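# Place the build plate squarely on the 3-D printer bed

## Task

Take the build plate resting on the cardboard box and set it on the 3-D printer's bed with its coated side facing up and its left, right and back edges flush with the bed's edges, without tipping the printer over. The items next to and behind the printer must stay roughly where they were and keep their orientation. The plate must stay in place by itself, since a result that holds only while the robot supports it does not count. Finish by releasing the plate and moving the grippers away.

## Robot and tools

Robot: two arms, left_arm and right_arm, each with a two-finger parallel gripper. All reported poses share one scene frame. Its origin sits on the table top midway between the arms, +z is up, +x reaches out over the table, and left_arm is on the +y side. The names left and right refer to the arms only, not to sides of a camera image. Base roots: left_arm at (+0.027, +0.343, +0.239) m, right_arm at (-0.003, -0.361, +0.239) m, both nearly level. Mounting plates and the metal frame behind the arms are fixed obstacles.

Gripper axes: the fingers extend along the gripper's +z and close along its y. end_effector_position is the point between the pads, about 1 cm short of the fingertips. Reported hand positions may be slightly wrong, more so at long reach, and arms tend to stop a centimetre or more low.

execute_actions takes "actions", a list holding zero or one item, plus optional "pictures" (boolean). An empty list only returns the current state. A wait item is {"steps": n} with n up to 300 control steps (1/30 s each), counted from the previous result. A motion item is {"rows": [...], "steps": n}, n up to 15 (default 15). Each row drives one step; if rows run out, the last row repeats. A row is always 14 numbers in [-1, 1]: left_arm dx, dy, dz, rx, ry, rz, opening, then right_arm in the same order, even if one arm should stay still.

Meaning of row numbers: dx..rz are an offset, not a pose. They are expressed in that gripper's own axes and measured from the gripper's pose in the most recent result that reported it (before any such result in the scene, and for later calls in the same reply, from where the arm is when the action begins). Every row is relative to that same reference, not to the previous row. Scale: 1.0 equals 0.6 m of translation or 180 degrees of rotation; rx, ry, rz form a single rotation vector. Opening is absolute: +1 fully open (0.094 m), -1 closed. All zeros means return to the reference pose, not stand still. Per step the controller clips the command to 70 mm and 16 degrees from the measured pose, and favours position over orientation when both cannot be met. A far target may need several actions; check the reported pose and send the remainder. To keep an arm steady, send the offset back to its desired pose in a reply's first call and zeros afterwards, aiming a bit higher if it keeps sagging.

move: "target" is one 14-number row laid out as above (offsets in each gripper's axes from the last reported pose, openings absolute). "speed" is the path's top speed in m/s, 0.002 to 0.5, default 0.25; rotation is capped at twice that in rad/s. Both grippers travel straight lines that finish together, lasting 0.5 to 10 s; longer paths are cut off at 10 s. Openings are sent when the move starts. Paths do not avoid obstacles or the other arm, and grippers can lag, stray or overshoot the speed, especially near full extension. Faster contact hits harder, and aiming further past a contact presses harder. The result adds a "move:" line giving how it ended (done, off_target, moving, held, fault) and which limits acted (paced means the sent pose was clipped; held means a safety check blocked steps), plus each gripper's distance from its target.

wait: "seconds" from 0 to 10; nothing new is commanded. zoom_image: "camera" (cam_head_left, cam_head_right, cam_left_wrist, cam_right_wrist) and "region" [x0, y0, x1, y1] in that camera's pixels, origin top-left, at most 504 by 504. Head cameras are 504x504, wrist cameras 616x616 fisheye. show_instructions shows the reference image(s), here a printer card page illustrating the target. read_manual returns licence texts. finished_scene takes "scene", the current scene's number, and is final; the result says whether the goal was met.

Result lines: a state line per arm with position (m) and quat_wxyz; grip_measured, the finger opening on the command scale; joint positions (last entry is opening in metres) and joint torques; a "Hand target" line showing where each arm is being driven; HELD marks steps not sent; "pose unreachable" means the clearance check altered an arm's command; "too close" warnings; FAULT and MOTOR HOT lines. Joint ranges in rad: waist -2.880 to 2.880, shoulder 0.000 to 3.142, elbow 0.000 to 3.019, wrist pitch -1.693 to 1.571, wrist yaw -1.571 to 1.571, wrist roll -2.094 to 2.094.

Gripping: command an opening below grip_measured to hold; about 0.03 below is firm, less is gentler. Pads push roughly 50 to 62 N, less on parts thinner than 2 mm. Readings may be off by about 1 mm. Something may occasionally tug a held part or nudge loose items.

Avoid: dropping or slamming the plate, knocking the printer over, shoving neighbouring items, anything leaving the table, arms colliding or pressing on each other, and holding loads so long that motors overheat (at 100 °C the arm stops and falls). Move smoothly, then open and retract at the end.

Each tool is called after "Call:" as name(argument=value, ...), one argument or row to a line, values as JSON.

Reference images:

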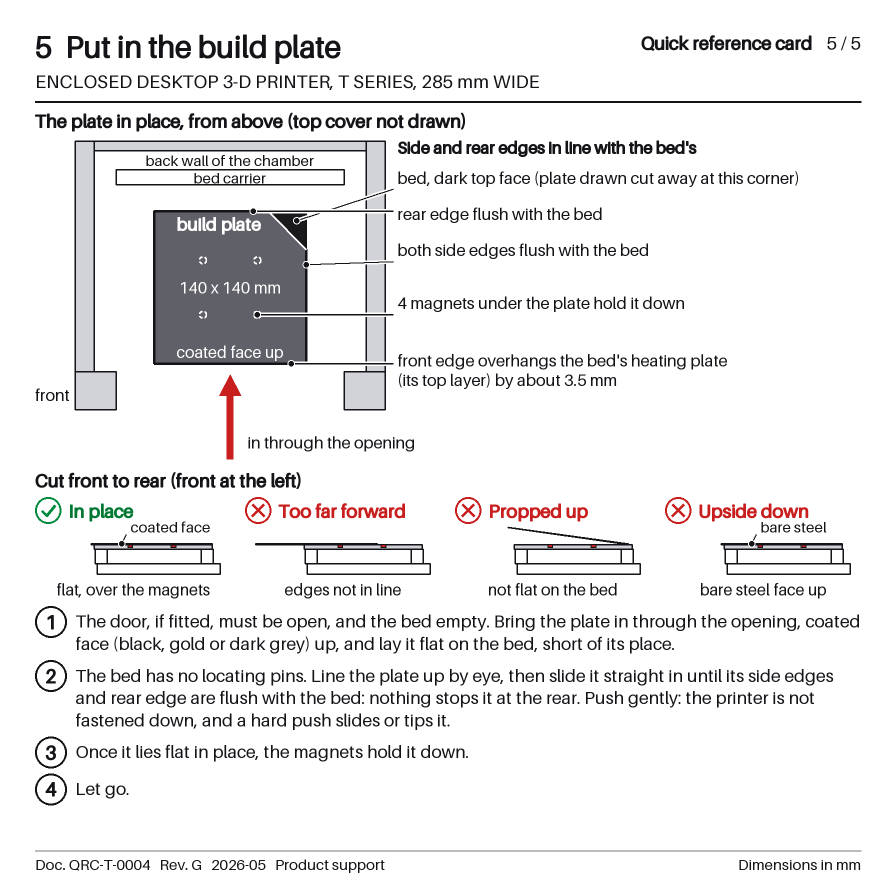

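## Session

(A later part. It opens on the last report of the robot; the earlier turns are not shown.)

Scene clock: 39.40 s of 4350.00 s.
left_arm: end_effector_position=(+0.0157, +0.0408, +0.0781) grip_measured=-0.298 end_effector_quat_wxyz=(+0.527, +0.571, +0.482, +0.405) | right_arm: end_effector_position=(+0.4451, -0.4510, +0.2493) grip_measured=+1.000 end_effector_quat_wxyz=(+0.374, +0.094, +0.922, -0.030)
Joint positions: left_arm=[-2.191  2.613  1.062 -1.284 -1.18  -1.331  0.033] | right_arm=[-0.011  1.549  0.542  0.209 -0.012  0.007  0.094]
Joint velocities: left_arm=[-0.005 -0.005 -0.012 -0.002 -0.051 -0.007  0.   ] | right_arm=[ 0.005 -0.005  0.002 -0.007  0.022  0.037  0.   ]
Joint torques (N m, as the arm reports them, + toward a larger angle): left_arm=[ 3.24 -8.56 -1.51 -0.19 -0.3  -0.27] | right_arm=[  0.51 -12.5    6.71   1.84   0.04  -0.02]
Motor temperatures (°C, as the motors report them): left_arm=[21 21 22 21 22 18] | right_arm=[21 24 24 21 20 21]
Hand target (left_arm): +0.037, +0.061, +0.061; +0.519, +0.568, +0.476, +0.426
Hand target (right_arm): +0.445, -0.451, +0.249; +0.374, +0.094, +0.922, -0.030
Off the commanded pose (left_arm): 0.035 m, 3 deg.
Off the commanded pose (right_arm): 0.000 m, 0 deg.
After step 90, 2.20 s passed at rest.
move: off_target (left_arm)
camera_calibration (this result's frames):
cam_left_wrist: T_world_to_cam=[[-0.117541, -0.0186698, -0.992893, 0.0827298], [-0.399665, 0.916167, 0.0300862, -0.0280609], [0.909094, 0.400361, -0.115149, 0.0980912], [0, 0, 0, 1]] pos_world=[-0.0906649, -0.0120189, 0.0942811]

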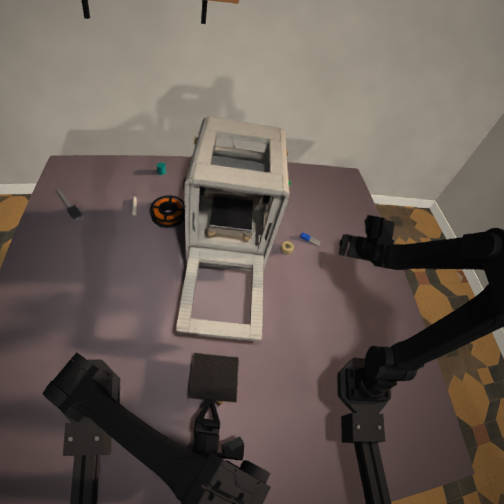

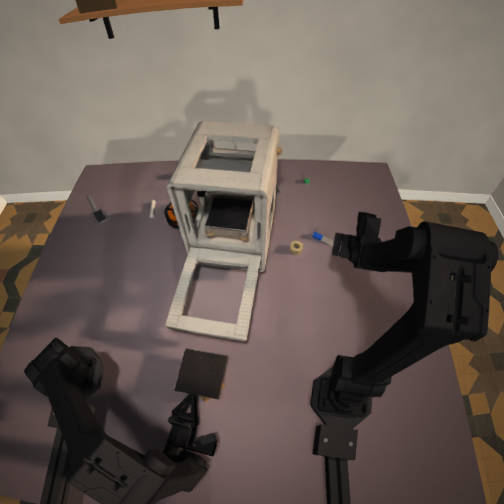

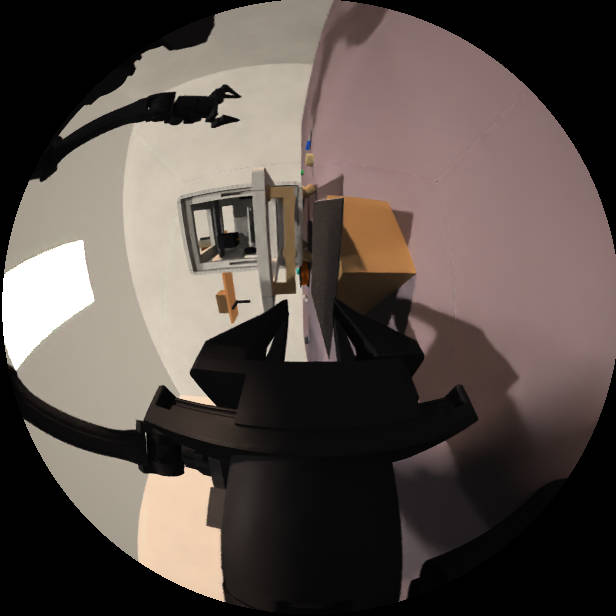

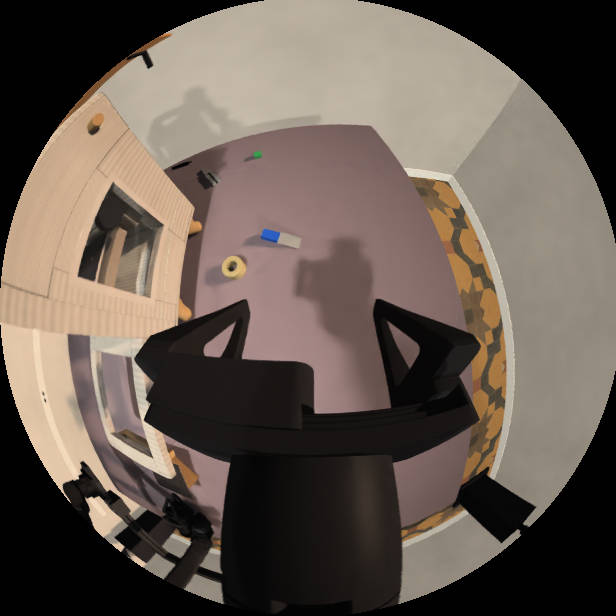

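Call:
move(
  target=[0.035,0.003,-0.01,0.025,0,0.012,0.2,0,0,0,0,0,0,1],
  speed=0.04,
)

Call:
move(
  target=[0,0.012,0.06,0,0,0,0.2,0,0,0,0,0,0,1],
  speed=0.04,
)

Scene clock: 42.67 s of 4350.00 s.
left_arm: end_effector_position=(+0.0193, +0.0629, +0.0753) grip_measured=+0.199 end_effector_quat_wxyz=(+0.495, +0.594, +0.486, +0.406) | right_arm: end_effector_position=(+0.4451, -0.4510, +0.2493) grip_measured=+1.000 end_effector_quat_wxyz=(+0.374, +0.094, +0.922, -0.030)
Joint positions: left_arm=[-2.213  2.568  0.977 -1.126 -1.124 -1.182  0.056] | right_arm=[-0.011  1.549  0.542  0.209 -0.012  0.007  0.094]
Joint velocities: left_arm=[ 0.005 -0.005 -0.002  0.027 -0.022  0.081  0.   ] | right_arm=[-0.005 -0.005 -0.017 -0.012  0.007  0.022  0.   ]
Joint torques (N m, as the arm reports them, + toward a larger angle): left_arm=[ -1.73 -15.43  -1.74  -0.72  -0.17   0.  ] | right_arm=[  0.81 -12.82   6.89   1.85   0.12  -0.04]
Motor temperatures (°C, as the motors report them): left_arm=[21 21 22 21 22 18] | right_arm=[21 24 24 21 20 21]
Hand target (left_arm): +0.014, +0.062, +0.080; +0.497, +0.599, +0.487, +0.396
Hand target (right_arm): +0.445, -0.451, +0.249; +0.374, +0.094, +0.922, -0.030
Off the commanded pose (left_arm): 0.007 m, 1 deg.
Off the commanded pose (right_arm): 0.000 m, 0 deg.
move: done
camera_calibration (this result's frames):
cam_left_wrist: T_world_to_cam=[[-0.170333, 0.0374016, -0.984676, 0.0776422], [-0.403645, 0.908945, 0.104349, -0.05187], [0.89892, 0.415234, -0.139726, 0.0866992], [0, 0, 0, 1]] pos_world=[-0.0856477, 0.00824254, 0.0939792]

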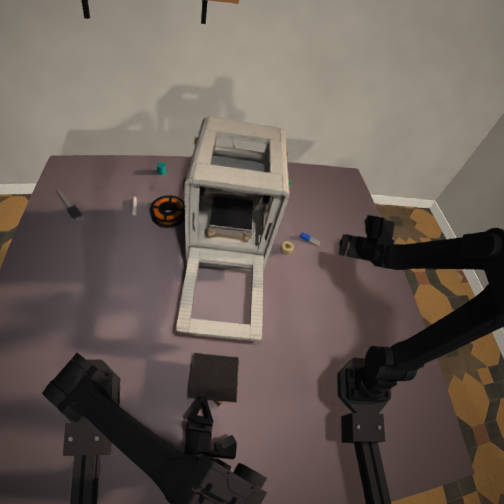

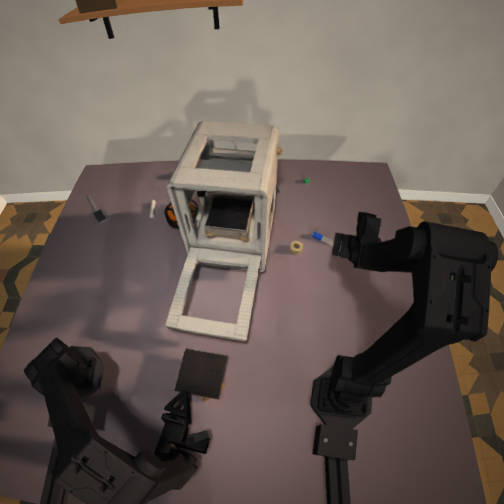

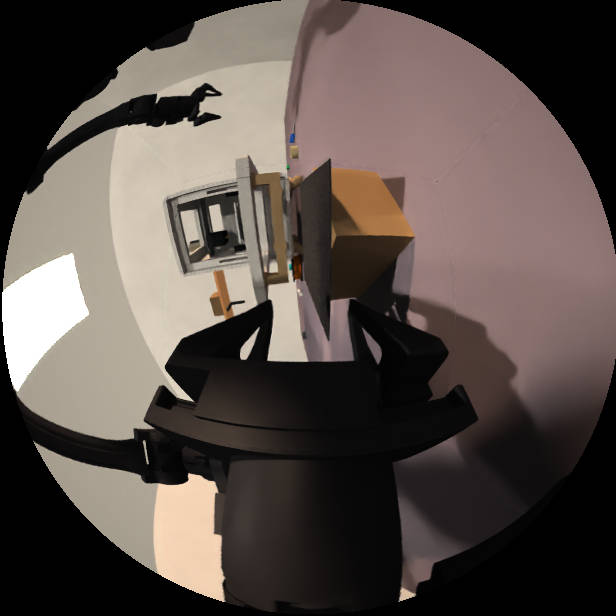

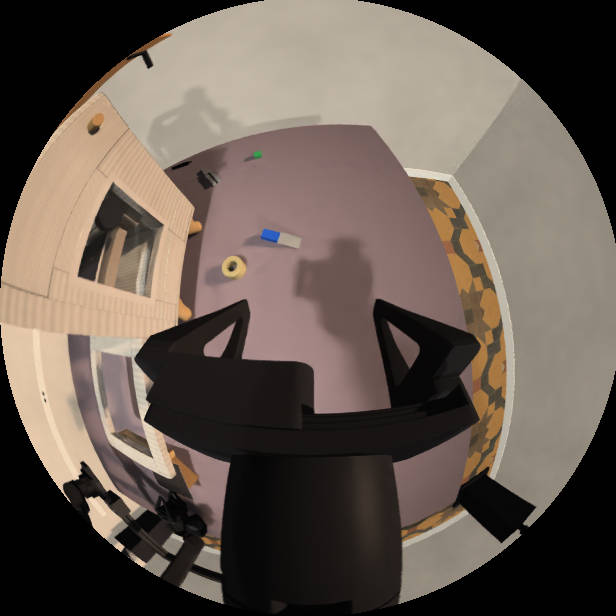

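Scene clock: 43.90 s of 4350.00 s.
left_arm: end_effector_position=(+0.0521, +0.0569, +0.0706) grip_measured=+0.199 end_effector_quat_wxyz=(+0.497, +0.595, +0.482, +0.409) | right_arm: end_effector_position=(+0.4451, -0.4510, +0.2493) grip_measured=+1.000 end_effector_quat_wxyz=(+0.374, +0.094, +0.922, -0.030)
Joint positions: left_arm=[-2.109  2.568  0.935 -0.985 -1.222 -1.065  0.056] | right_arm=[-0.011  1.549  0.542  0.209 -0.012  0.007  0.094]
Joint velocities: left_arm=[-0.005 -0.005  0.007  0.012 -0.051  0.037 -0.001] | right_arm=[-0.024 -0.005 -0.022 -0.002 -0.051 -0.007  0.   ]
Joint torques (N m, as the arm reports them, + toward a larger angle): left_arm=[  0.76 -14.14  -1.9   -0.65  -0.46  -0.04] | right_arm=[ -0.26 -13.16   6.83   1.52   0.07   0.04]
Motor temperatures (°C, as the motors report them): left_arm=[21 21 22 21 22 18] | right_arm=[21 24 24 21 20 21]
Hand target (left_arm): +0.055, +0.056, +0.076; +0.496, +0.593, +0.486, +0.407
Hand target (right_arm): +0.445, -0.451, +0.249; +0.374, +0.094, +0.922, -0.030
Off the commanded pose (left_arm): 0.006 m, 1 deg.
Off the commanded pose (right_arm): 0.000 m, 0 deg.
move: done
camera_calibration (this result's frames):
cam_left_wrist: T_world_to_cam=[[-0.161704, 0.0431606, -0.985895, 0.0781924], [-0.400976, 0.909981, 0.105605, -0.0329712], [0.901704, 0.412397, -0.129842, 0.0583904], [0, 0, 0, 1]] pos_world=[-0.0532274, 0.00254831, 0.0881529]

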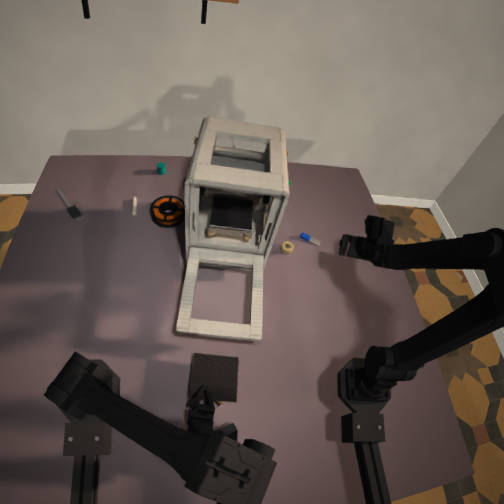

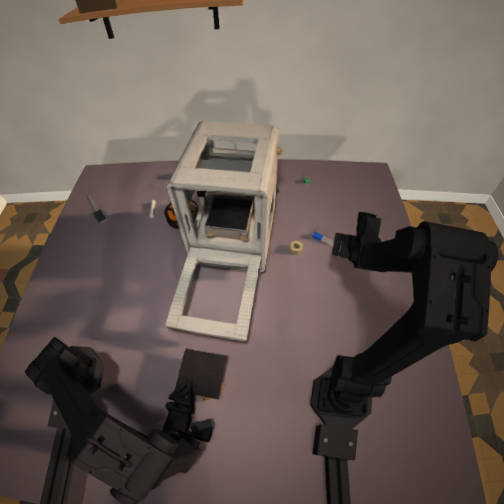

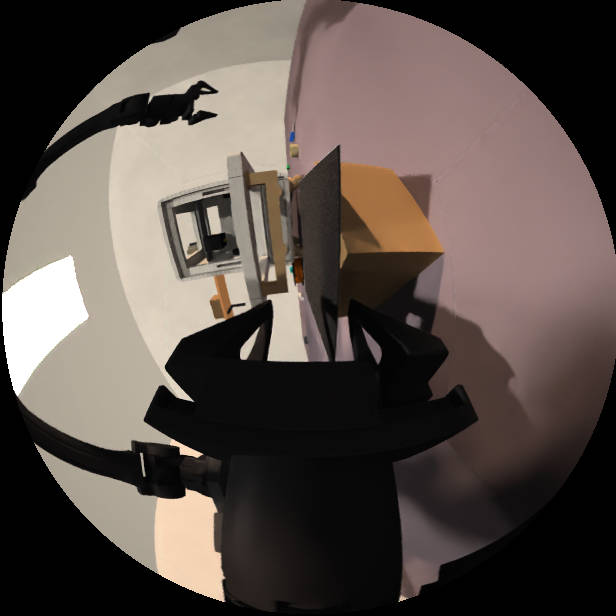

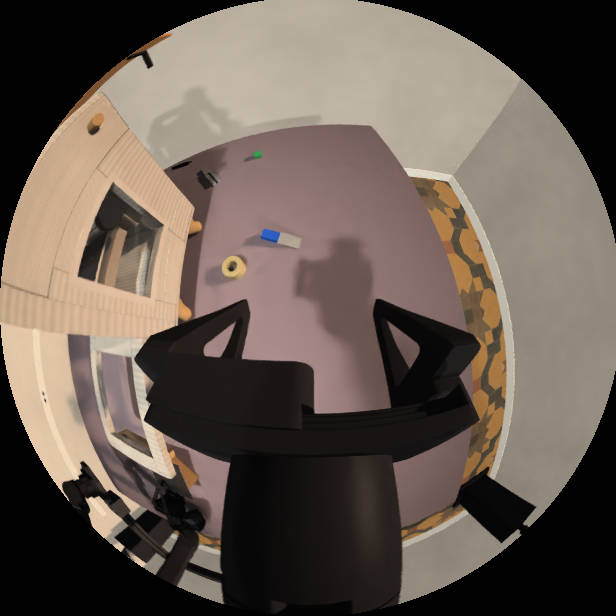

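Call:
execute_actions(
  actions=[
    {"rows":[[0,0.015,0,0,0,0,0,0,0,0,0,0,0,1],[0,0.015,0,0,0,0,-0.2,0,0,0,0,0,0,1],[0,0.015,0,0,0,0,-0.3,0,0,0,0,0,0,1],[0,0.015,0,0,0,0,-0.36,0,0,0,0,0,0,1],[0,0.015,0,0,0,0,-0.42,0,0,0,0,0,0,1],[0,0.015,0,0,0,0,-0.48,0,0,0,0,0,0,1],[0,0.015,0,0,0,0,-0.54,0,0,0,0,0,0,1],[0,0.015,0,0,0,0,-0.6,0,0,0,0,0,0,1],[0,0.015,0,0,0,0,-0.66,0,0,0,0,0,0,1],[0,0.015,0,0,0,0,-0.72,0,0,0,0,0,0,1],[0,0.015,0,0,0,0,-0.78,0,0,0,0,0,0,1],[0,0.015,0,0,0,0,-0.84,0,0,0,0,0,0,1],[0,0.015,0,0,0,0,-0.89,0,0,0,0,0,0,1],[0,0.015,0,0,0,0,-0.94,0,0,0,0,0,0,1],[0,0.015,0,0,0,0,-1,0,0,0,0,0,0,1]]},
  ],
  pictures=false,
)

Call:
move(
  target=[0,0.33,-0.06,0,0,0,-1,0,0,0,0,0,0,1],
  speed=0.08,
)

Scene clock: 48.40 s of 4350.00 s.
left_arm: end_effector_position=(+0.0521, +0.0567, +0.0707) grip_measured=-0.969 end_effector_quat_wxyz=(+0.496, +0.596, +0.480, +0.409) | right_arm: end_effector_position=(+0.4451, -0.4510, +0.2493) grip_measured=+1.000 end_effector_quat_wxyz=(+0.374, +0.094, +0.922, -0.030)
Joint positions: left_arm=[-2.109  2.568  0.935 -0.985 -1.223 -1.06   0.001] | right_arm=[-0.011  1.549  0.542  0.209 -0.012  0.007  0.094]
Joint velocities: left_arm=[ 0.015 -0.005  0.007 -0.002 -0.125 -0.007 -0.042] | right_arm=[-0.015  0.005 -0.007  0.007  0.037 -0.022  0.   ]
Joint torques (N m, as the arm reports them, + toward a larger angle): left_arm=[  1.56 -15.39  -1.93  -1.05  -0.37  -0.11] | right_arm=[  0.9  -12.4    6.82   1.59   0.09   0.07]
Motor temperatures (°C, as the motors report them): left_arm=[21 21 22 21 23 18] | right_arm=[21 24 24 21 20 21]
Hand target (left_arm): +0.054, +0.056, +0.079; +0.497, +0.595, +0.482, +0.409
Hand target (right_arm): +0.445, -0.451, +0.249; +0.374, +0.094, +0.922, -0.030
Off the commanded pose (left_arm): 0.009 m, 0 deg.
Off the commanded pose (right_arm): 0.000 m, 0 deg.
Steps of this call (steps 1 to 90: nothing new was sent; then 1.00 s passed at rest; steps 91 to 105: all 15 steps of this action). Readings (end_effector_position):
91: left_arm (+0.0521, +0.0568, +0.0706) | right_arm (+0.4451, -0.4510, +0.2493)
92: left_arm (+0.0521, +0.0568, +0.0706) | right_arm (+0.4451, -0.4510, +0.2493)
94: left_arm (+0.0521, +0.0568, +0.0706) | right_arm (+0.4451, -0.4510, +0.2493)
98: left_arm (+0.0521, +0.0567, +0.0707) | right_arm (+0.4451, -0.4510, +0.2493)
105: the state above

Scene clock: 51.57 s of 4350.00 s.
left_arm: end_effector_position=(+0.0469, +0.0459, +0.2669) grip_measured=-0.987 end_effector_quat_wxyz=(+0.501, +0.595, +0.482, +0.403) | right_arm: end_effector_position=(+0.4451, -0.4510, +0.2493) grip_measured=+1.000 end_effector_quat_wxyz=(+0.374, +0.094, +0.922, -0.030)
Joint positions: left_arm=[-2.109  1.969  0.751 -1.386 -1.231 -1.059  0.001] | right_arm=[-0.011  1.549  0.542  0.209 -0.012  0.007  0.094]
Joint velocities: left_arm=[-0.005 -0.005 -0.002 -0.017 -0.037  0.022 -0.   ] | right_arm=[-0.005 -0.005 -0.007 -0.017 -0.081  0.022  0.   ]
Joint torques (N m, as the arm reports them, + toward a larger angle): left_arm=[  0.43 -12.54   1.47  -1.75  -0.34  -0.08] | right_arm=[  0.73 -12.33   6.75   1.74   0.07  -0.02]
Motor temperatures (°C, as the motors report them): left_arm=[21 21 22 21 23 18] | right_arm=[21 24 24 21 20 21]
Hand target (left_arm): +0.049, +0.049, +0.275; +0.498, +0.597, +0.477, +0.410
Hand target (right_arm): +0.445, -0.451, +0.249; +0.374, +0.094, +0.922, -0.030
Off the commanded pose (left_arm): 0.012 m, 1 deg.
Off the commanded pose (right_arm): 0.000 m, 0 deg.
move: off_target (left_arm)
camera_calibration (this result's frames):
cam_left_wrist: T_world_to_cam=[[-0.163075, 0.0353117, -0.985982, 0.271786], [-0.392359, 0.914614, 0.0976493, -0.0442463], [0.905241, 0.402782, -0.135296, 0.0947976], [0, 0, 0, 1]] pos_world=[-0.0588536, -0.00731175, 0.285123]

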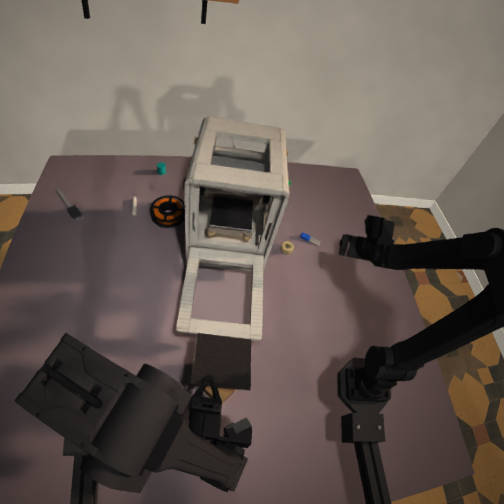

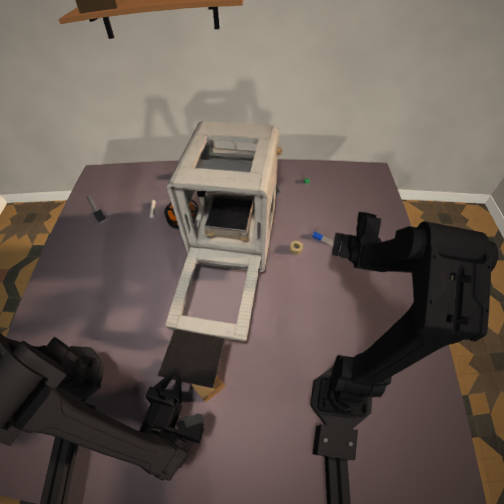

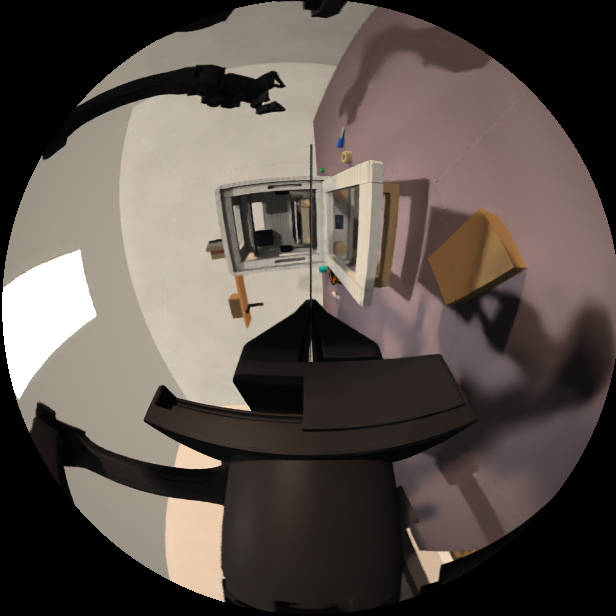

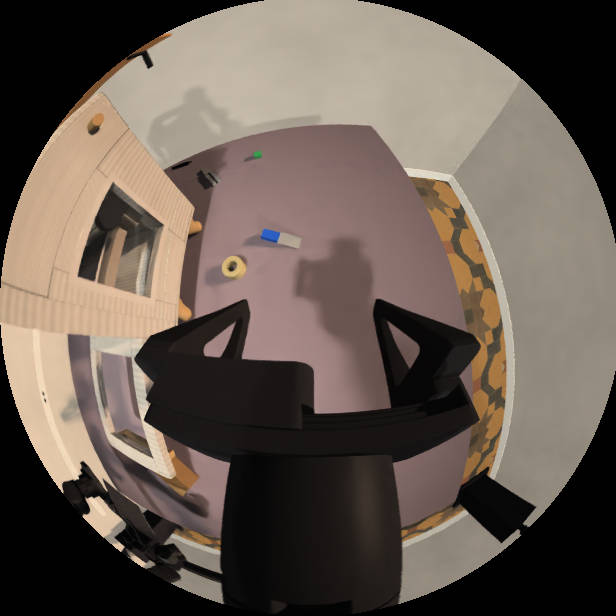

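Call:
move(
  target=[0.078,0.11,0.485,0,0,0,-1,0,0,0,0,0,0,1],
  speed=0.05,
)

Call:
move(
  target=[0,0.02,0.1,-0.04,0,0,-1,0,0,0,0,0,0,1],
  speed=0.05,
)

Call:
zoom_image(
  camera="cam_head_left",
  region=[150, 170, 310, 330],
)

Call:
zoom_image(
  camera="cam_head_right",
  region=[140, 170, 300, 330],
)

Scene clock: 61.83 s of 4350.00 s.
left_arm: end_effector_position=(+0.0796, +0.0472, +0.2644) grip_measured=-0.987 end_effector_quat_wxyz=(+0.501, +0.594, +0.476, +0.411) | right_arm: end_effector_position=(+0.4451, -0.4510, +0.2493) grip_measured=+1.000 end_effector_quat_wxyz=(+0.374, +0.094, +0.922, -0.030)
Joint positions: left_arm=[-2.012  1.933  0.689 -1.219 -1.315 -0.896  0.001] | right_arm=[-0.011  1.549  0.542  0.209 -0.012  0.007  0.094]
Joint velocities: left_arm=[-0.005 -0.005 -0.017  0.002  0.022 -0.007  0.   ] | right_arm=[-0.015 -0.015 -0.007 -0.017  0.007 -0.022  0.   ]
Joint torques (N m, as the arm reports them, + toward a larger angle): left_arm=[  0.25 -10.25   2.15  -1.31  -0.38  -0.15] | right_arm=[  0.58 -12.56   6.87   1.72   0.1    0.05]
Motor temperatures (°C, as the motors report them): left_arm=[21 21 22 21 23 18] | right_arm=[21 24 24 21 20 21]
Hand target (left_arm): +0.079, +0.047, +0.265; +0.502, +0.595, +0.475, +0.410
Hand target (right_arm): +0.445, -0.451, +0.249; +0.374, +0.094, +0.922, -0.030
Off the commanded pose (left_arm): 0.270 m, 1 deg; position clipped at the last step of the last action.
Off the commanded pose (right_arm): 0.000 m, 0 deg.
move: held (left_arm); limits=paced,held; held on 165 of 188 steps (left_arm), including the last (left_arm)
pose unreachable (left arm): on one or more control steps of this call this arm could not follow its commanded pose, so it was not sent that pose on those steps. On the call's last step it was still not sent that pose. It may still have moved: this result reports where it is.
cause: the commanded pose would bring two parts of the arm too close to each other (its wrist (the part past joint 4) and its wrist camera, with joints 5 (wrist yaw) and 6 (wrist roll) between them).
camera_calibration (this result's frames):
cam_left_wrist: T_world_to_cam=[[-0.148597, 0.0449757, -0.987874, 0.273495], [-0.395058, 0.913088, 0.100996, -0.0329632], [0.906558, 0.405275, -0.117914, 0.0595782], [0, 0, 0, 1]] pos_world=[-0.0263927, -0.00634794, 0.280533]

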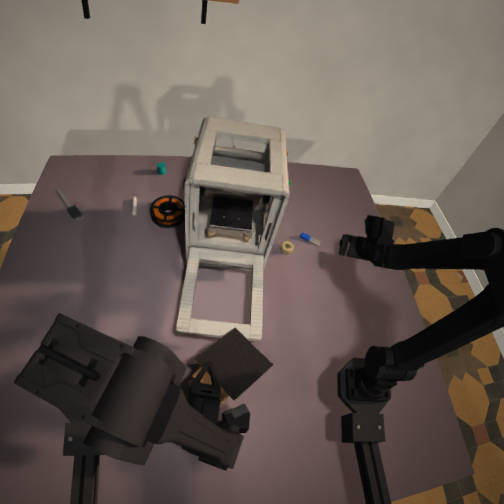

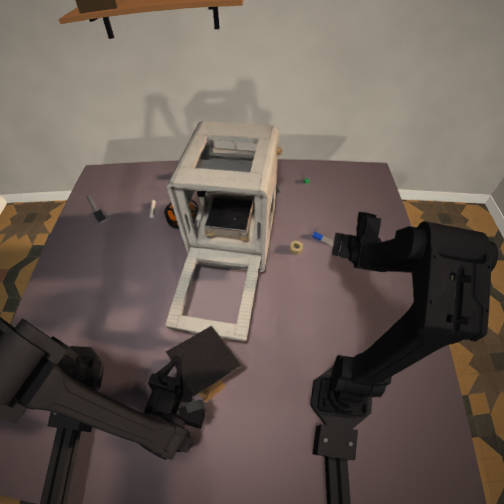

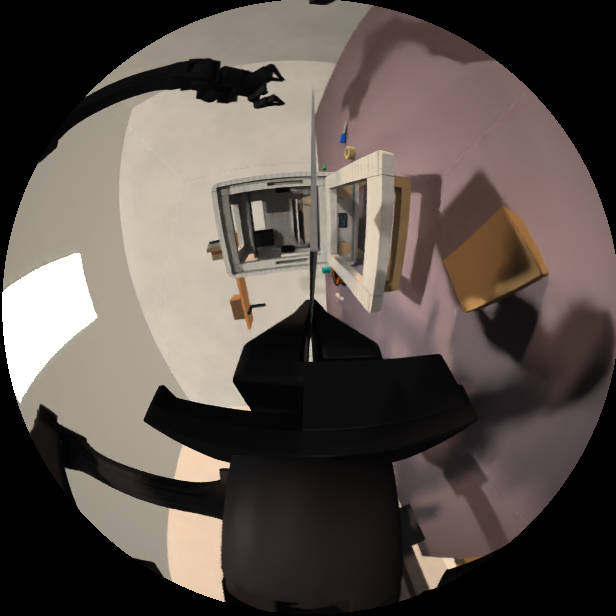

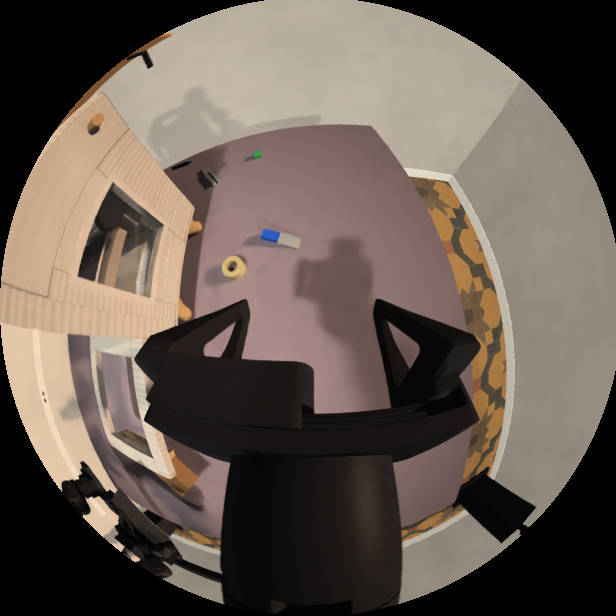

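Scene clock: 63.57 s of 4350.00 s.
left_arm: end_effector_position=(+0.0796, +0.0472, +0.2644) grip_measured=-0.987 end_effector_quat_wxyz=(+0.501, +0.594, +0.476, +0.411) | right_arm: end_effector_position=(+0.4451, -0.4510, +0.2493) grip_measured=+1.000 end_effector_quat_wxyz=(+0.374, +0.094, +0.922, -0.030)
Joint positions: left_arm=[-2.012  1.933  0.689 -1.219 -1.315 -0.896  0.001] | right_arm=[-0.011  1.549  0.542  0.209 -0.012  0.007  0.094]
Joint velocities: left_arm=[ 0.005 -0.005 -0.012  0.022 -0.022  0.007 -0.001] | right_arm=[-0.024 -0.015 -0.012 -0.002 -0.037 -0.081  0.   ]
Joint torques (N m, as the arm reports them, + toward a larger angle): left_arm=[-0.37 -9.81  2.21 -1.06 -0.39 -0.12] | right_arm=[  0.15 -12.4    6.8    1.73   0.06   0.02]
Motor temperatures (°C, as the motors report them): left_arm=[21 21 22 21 23 18] | right_arm=[21 24 24 21 20 21]
Hand target (left_arm): +0.080, +0.047, +0.264; +0.501, +0.594, +0.476, +0.411
Hand target (right_arm): +0.445, -0.451, +0.249; +0.374, +0.094, +0.922, -0.030
Off the commanded pose (left_arm): 0.061 m, 7 deg.
Off the commanded pose (right_arm): 0.000 m, 0 deg.
move: held (left_arm); limits=held; held on 43 of 45 steps (left_arm), including the last (left_arm)
pose unreachable (left arm): on one or more control steps of this call this arm could not follow its commanded pose, so it was not sent that pose on those steps. On the call's last step it was still not sent that pose. It may still have moved: this result reports where it is.
cause: the commanded pose would bring two parts of the arm too close to each other (its wrist (the part past joint 4) and its wrist camera, with joints 5 (wrist yaw) and 6 (wrist roll) between them).
camera_calibration (this result's frames):
cam_left_wrist: T_world_to_cam=[[-0.148518, 0.0453487, -0.987869, 0.27347], [-0.39501, 0.913075, 0.101301, -0.0330472], [0.906592, 0.405263, -0.117694, 0.0595179], [0, 0, 0, 1]] pos_world=[-0.0263973, -0.00634738, 0.280505]

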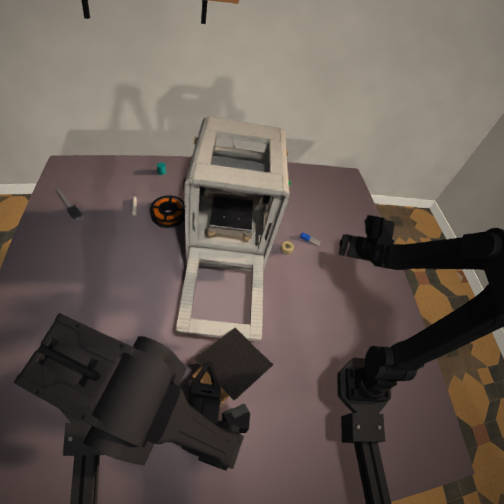

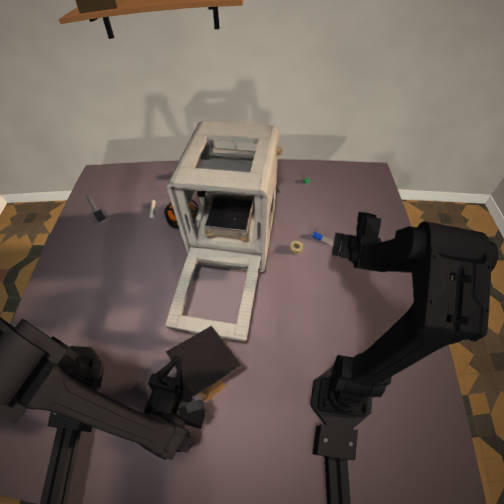

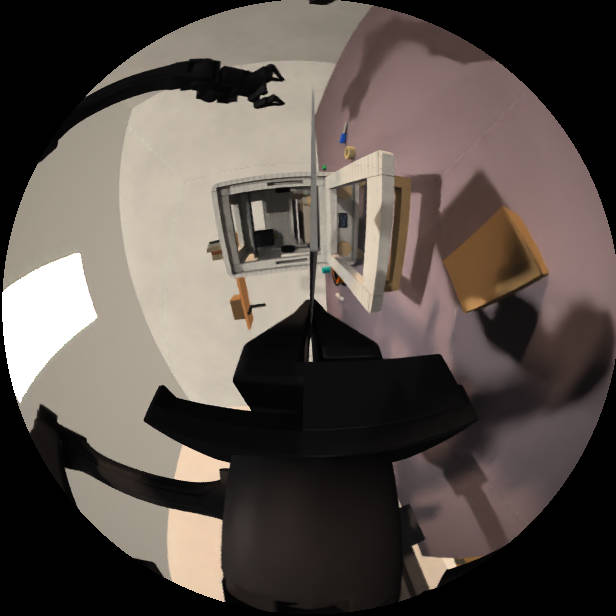

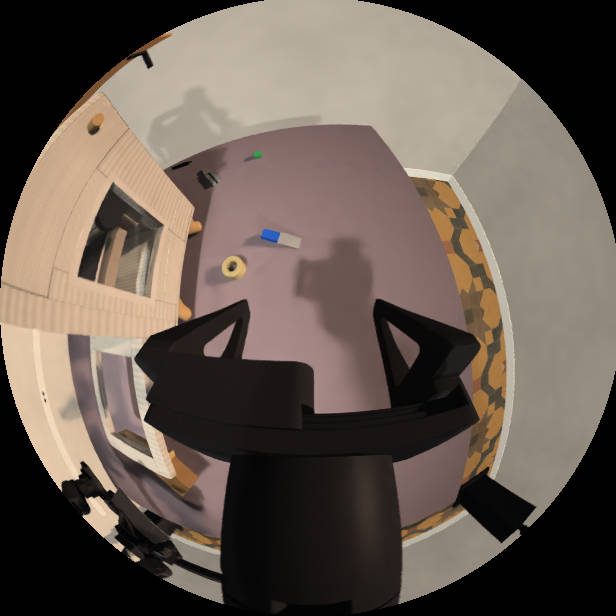

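Region (150, 170, 310, 330) of cam_head_left's 504x504 image, scaled by 3.150, with more detail than that image has.

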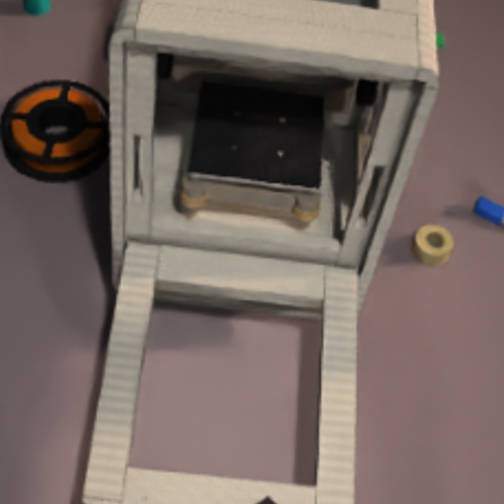

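Region (140, 170, 300, 330) of cam_head_right's 504x504 image, scaled by 3.150, with more detail than that image has.

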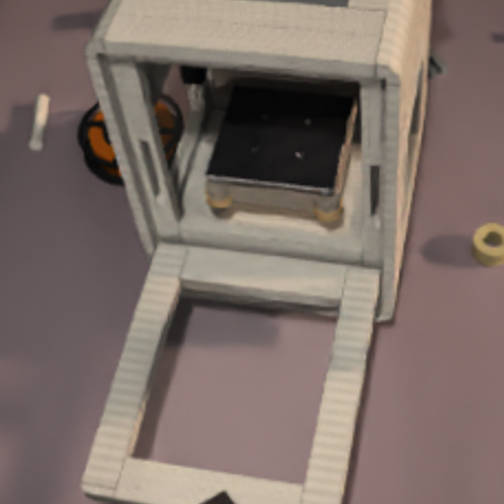

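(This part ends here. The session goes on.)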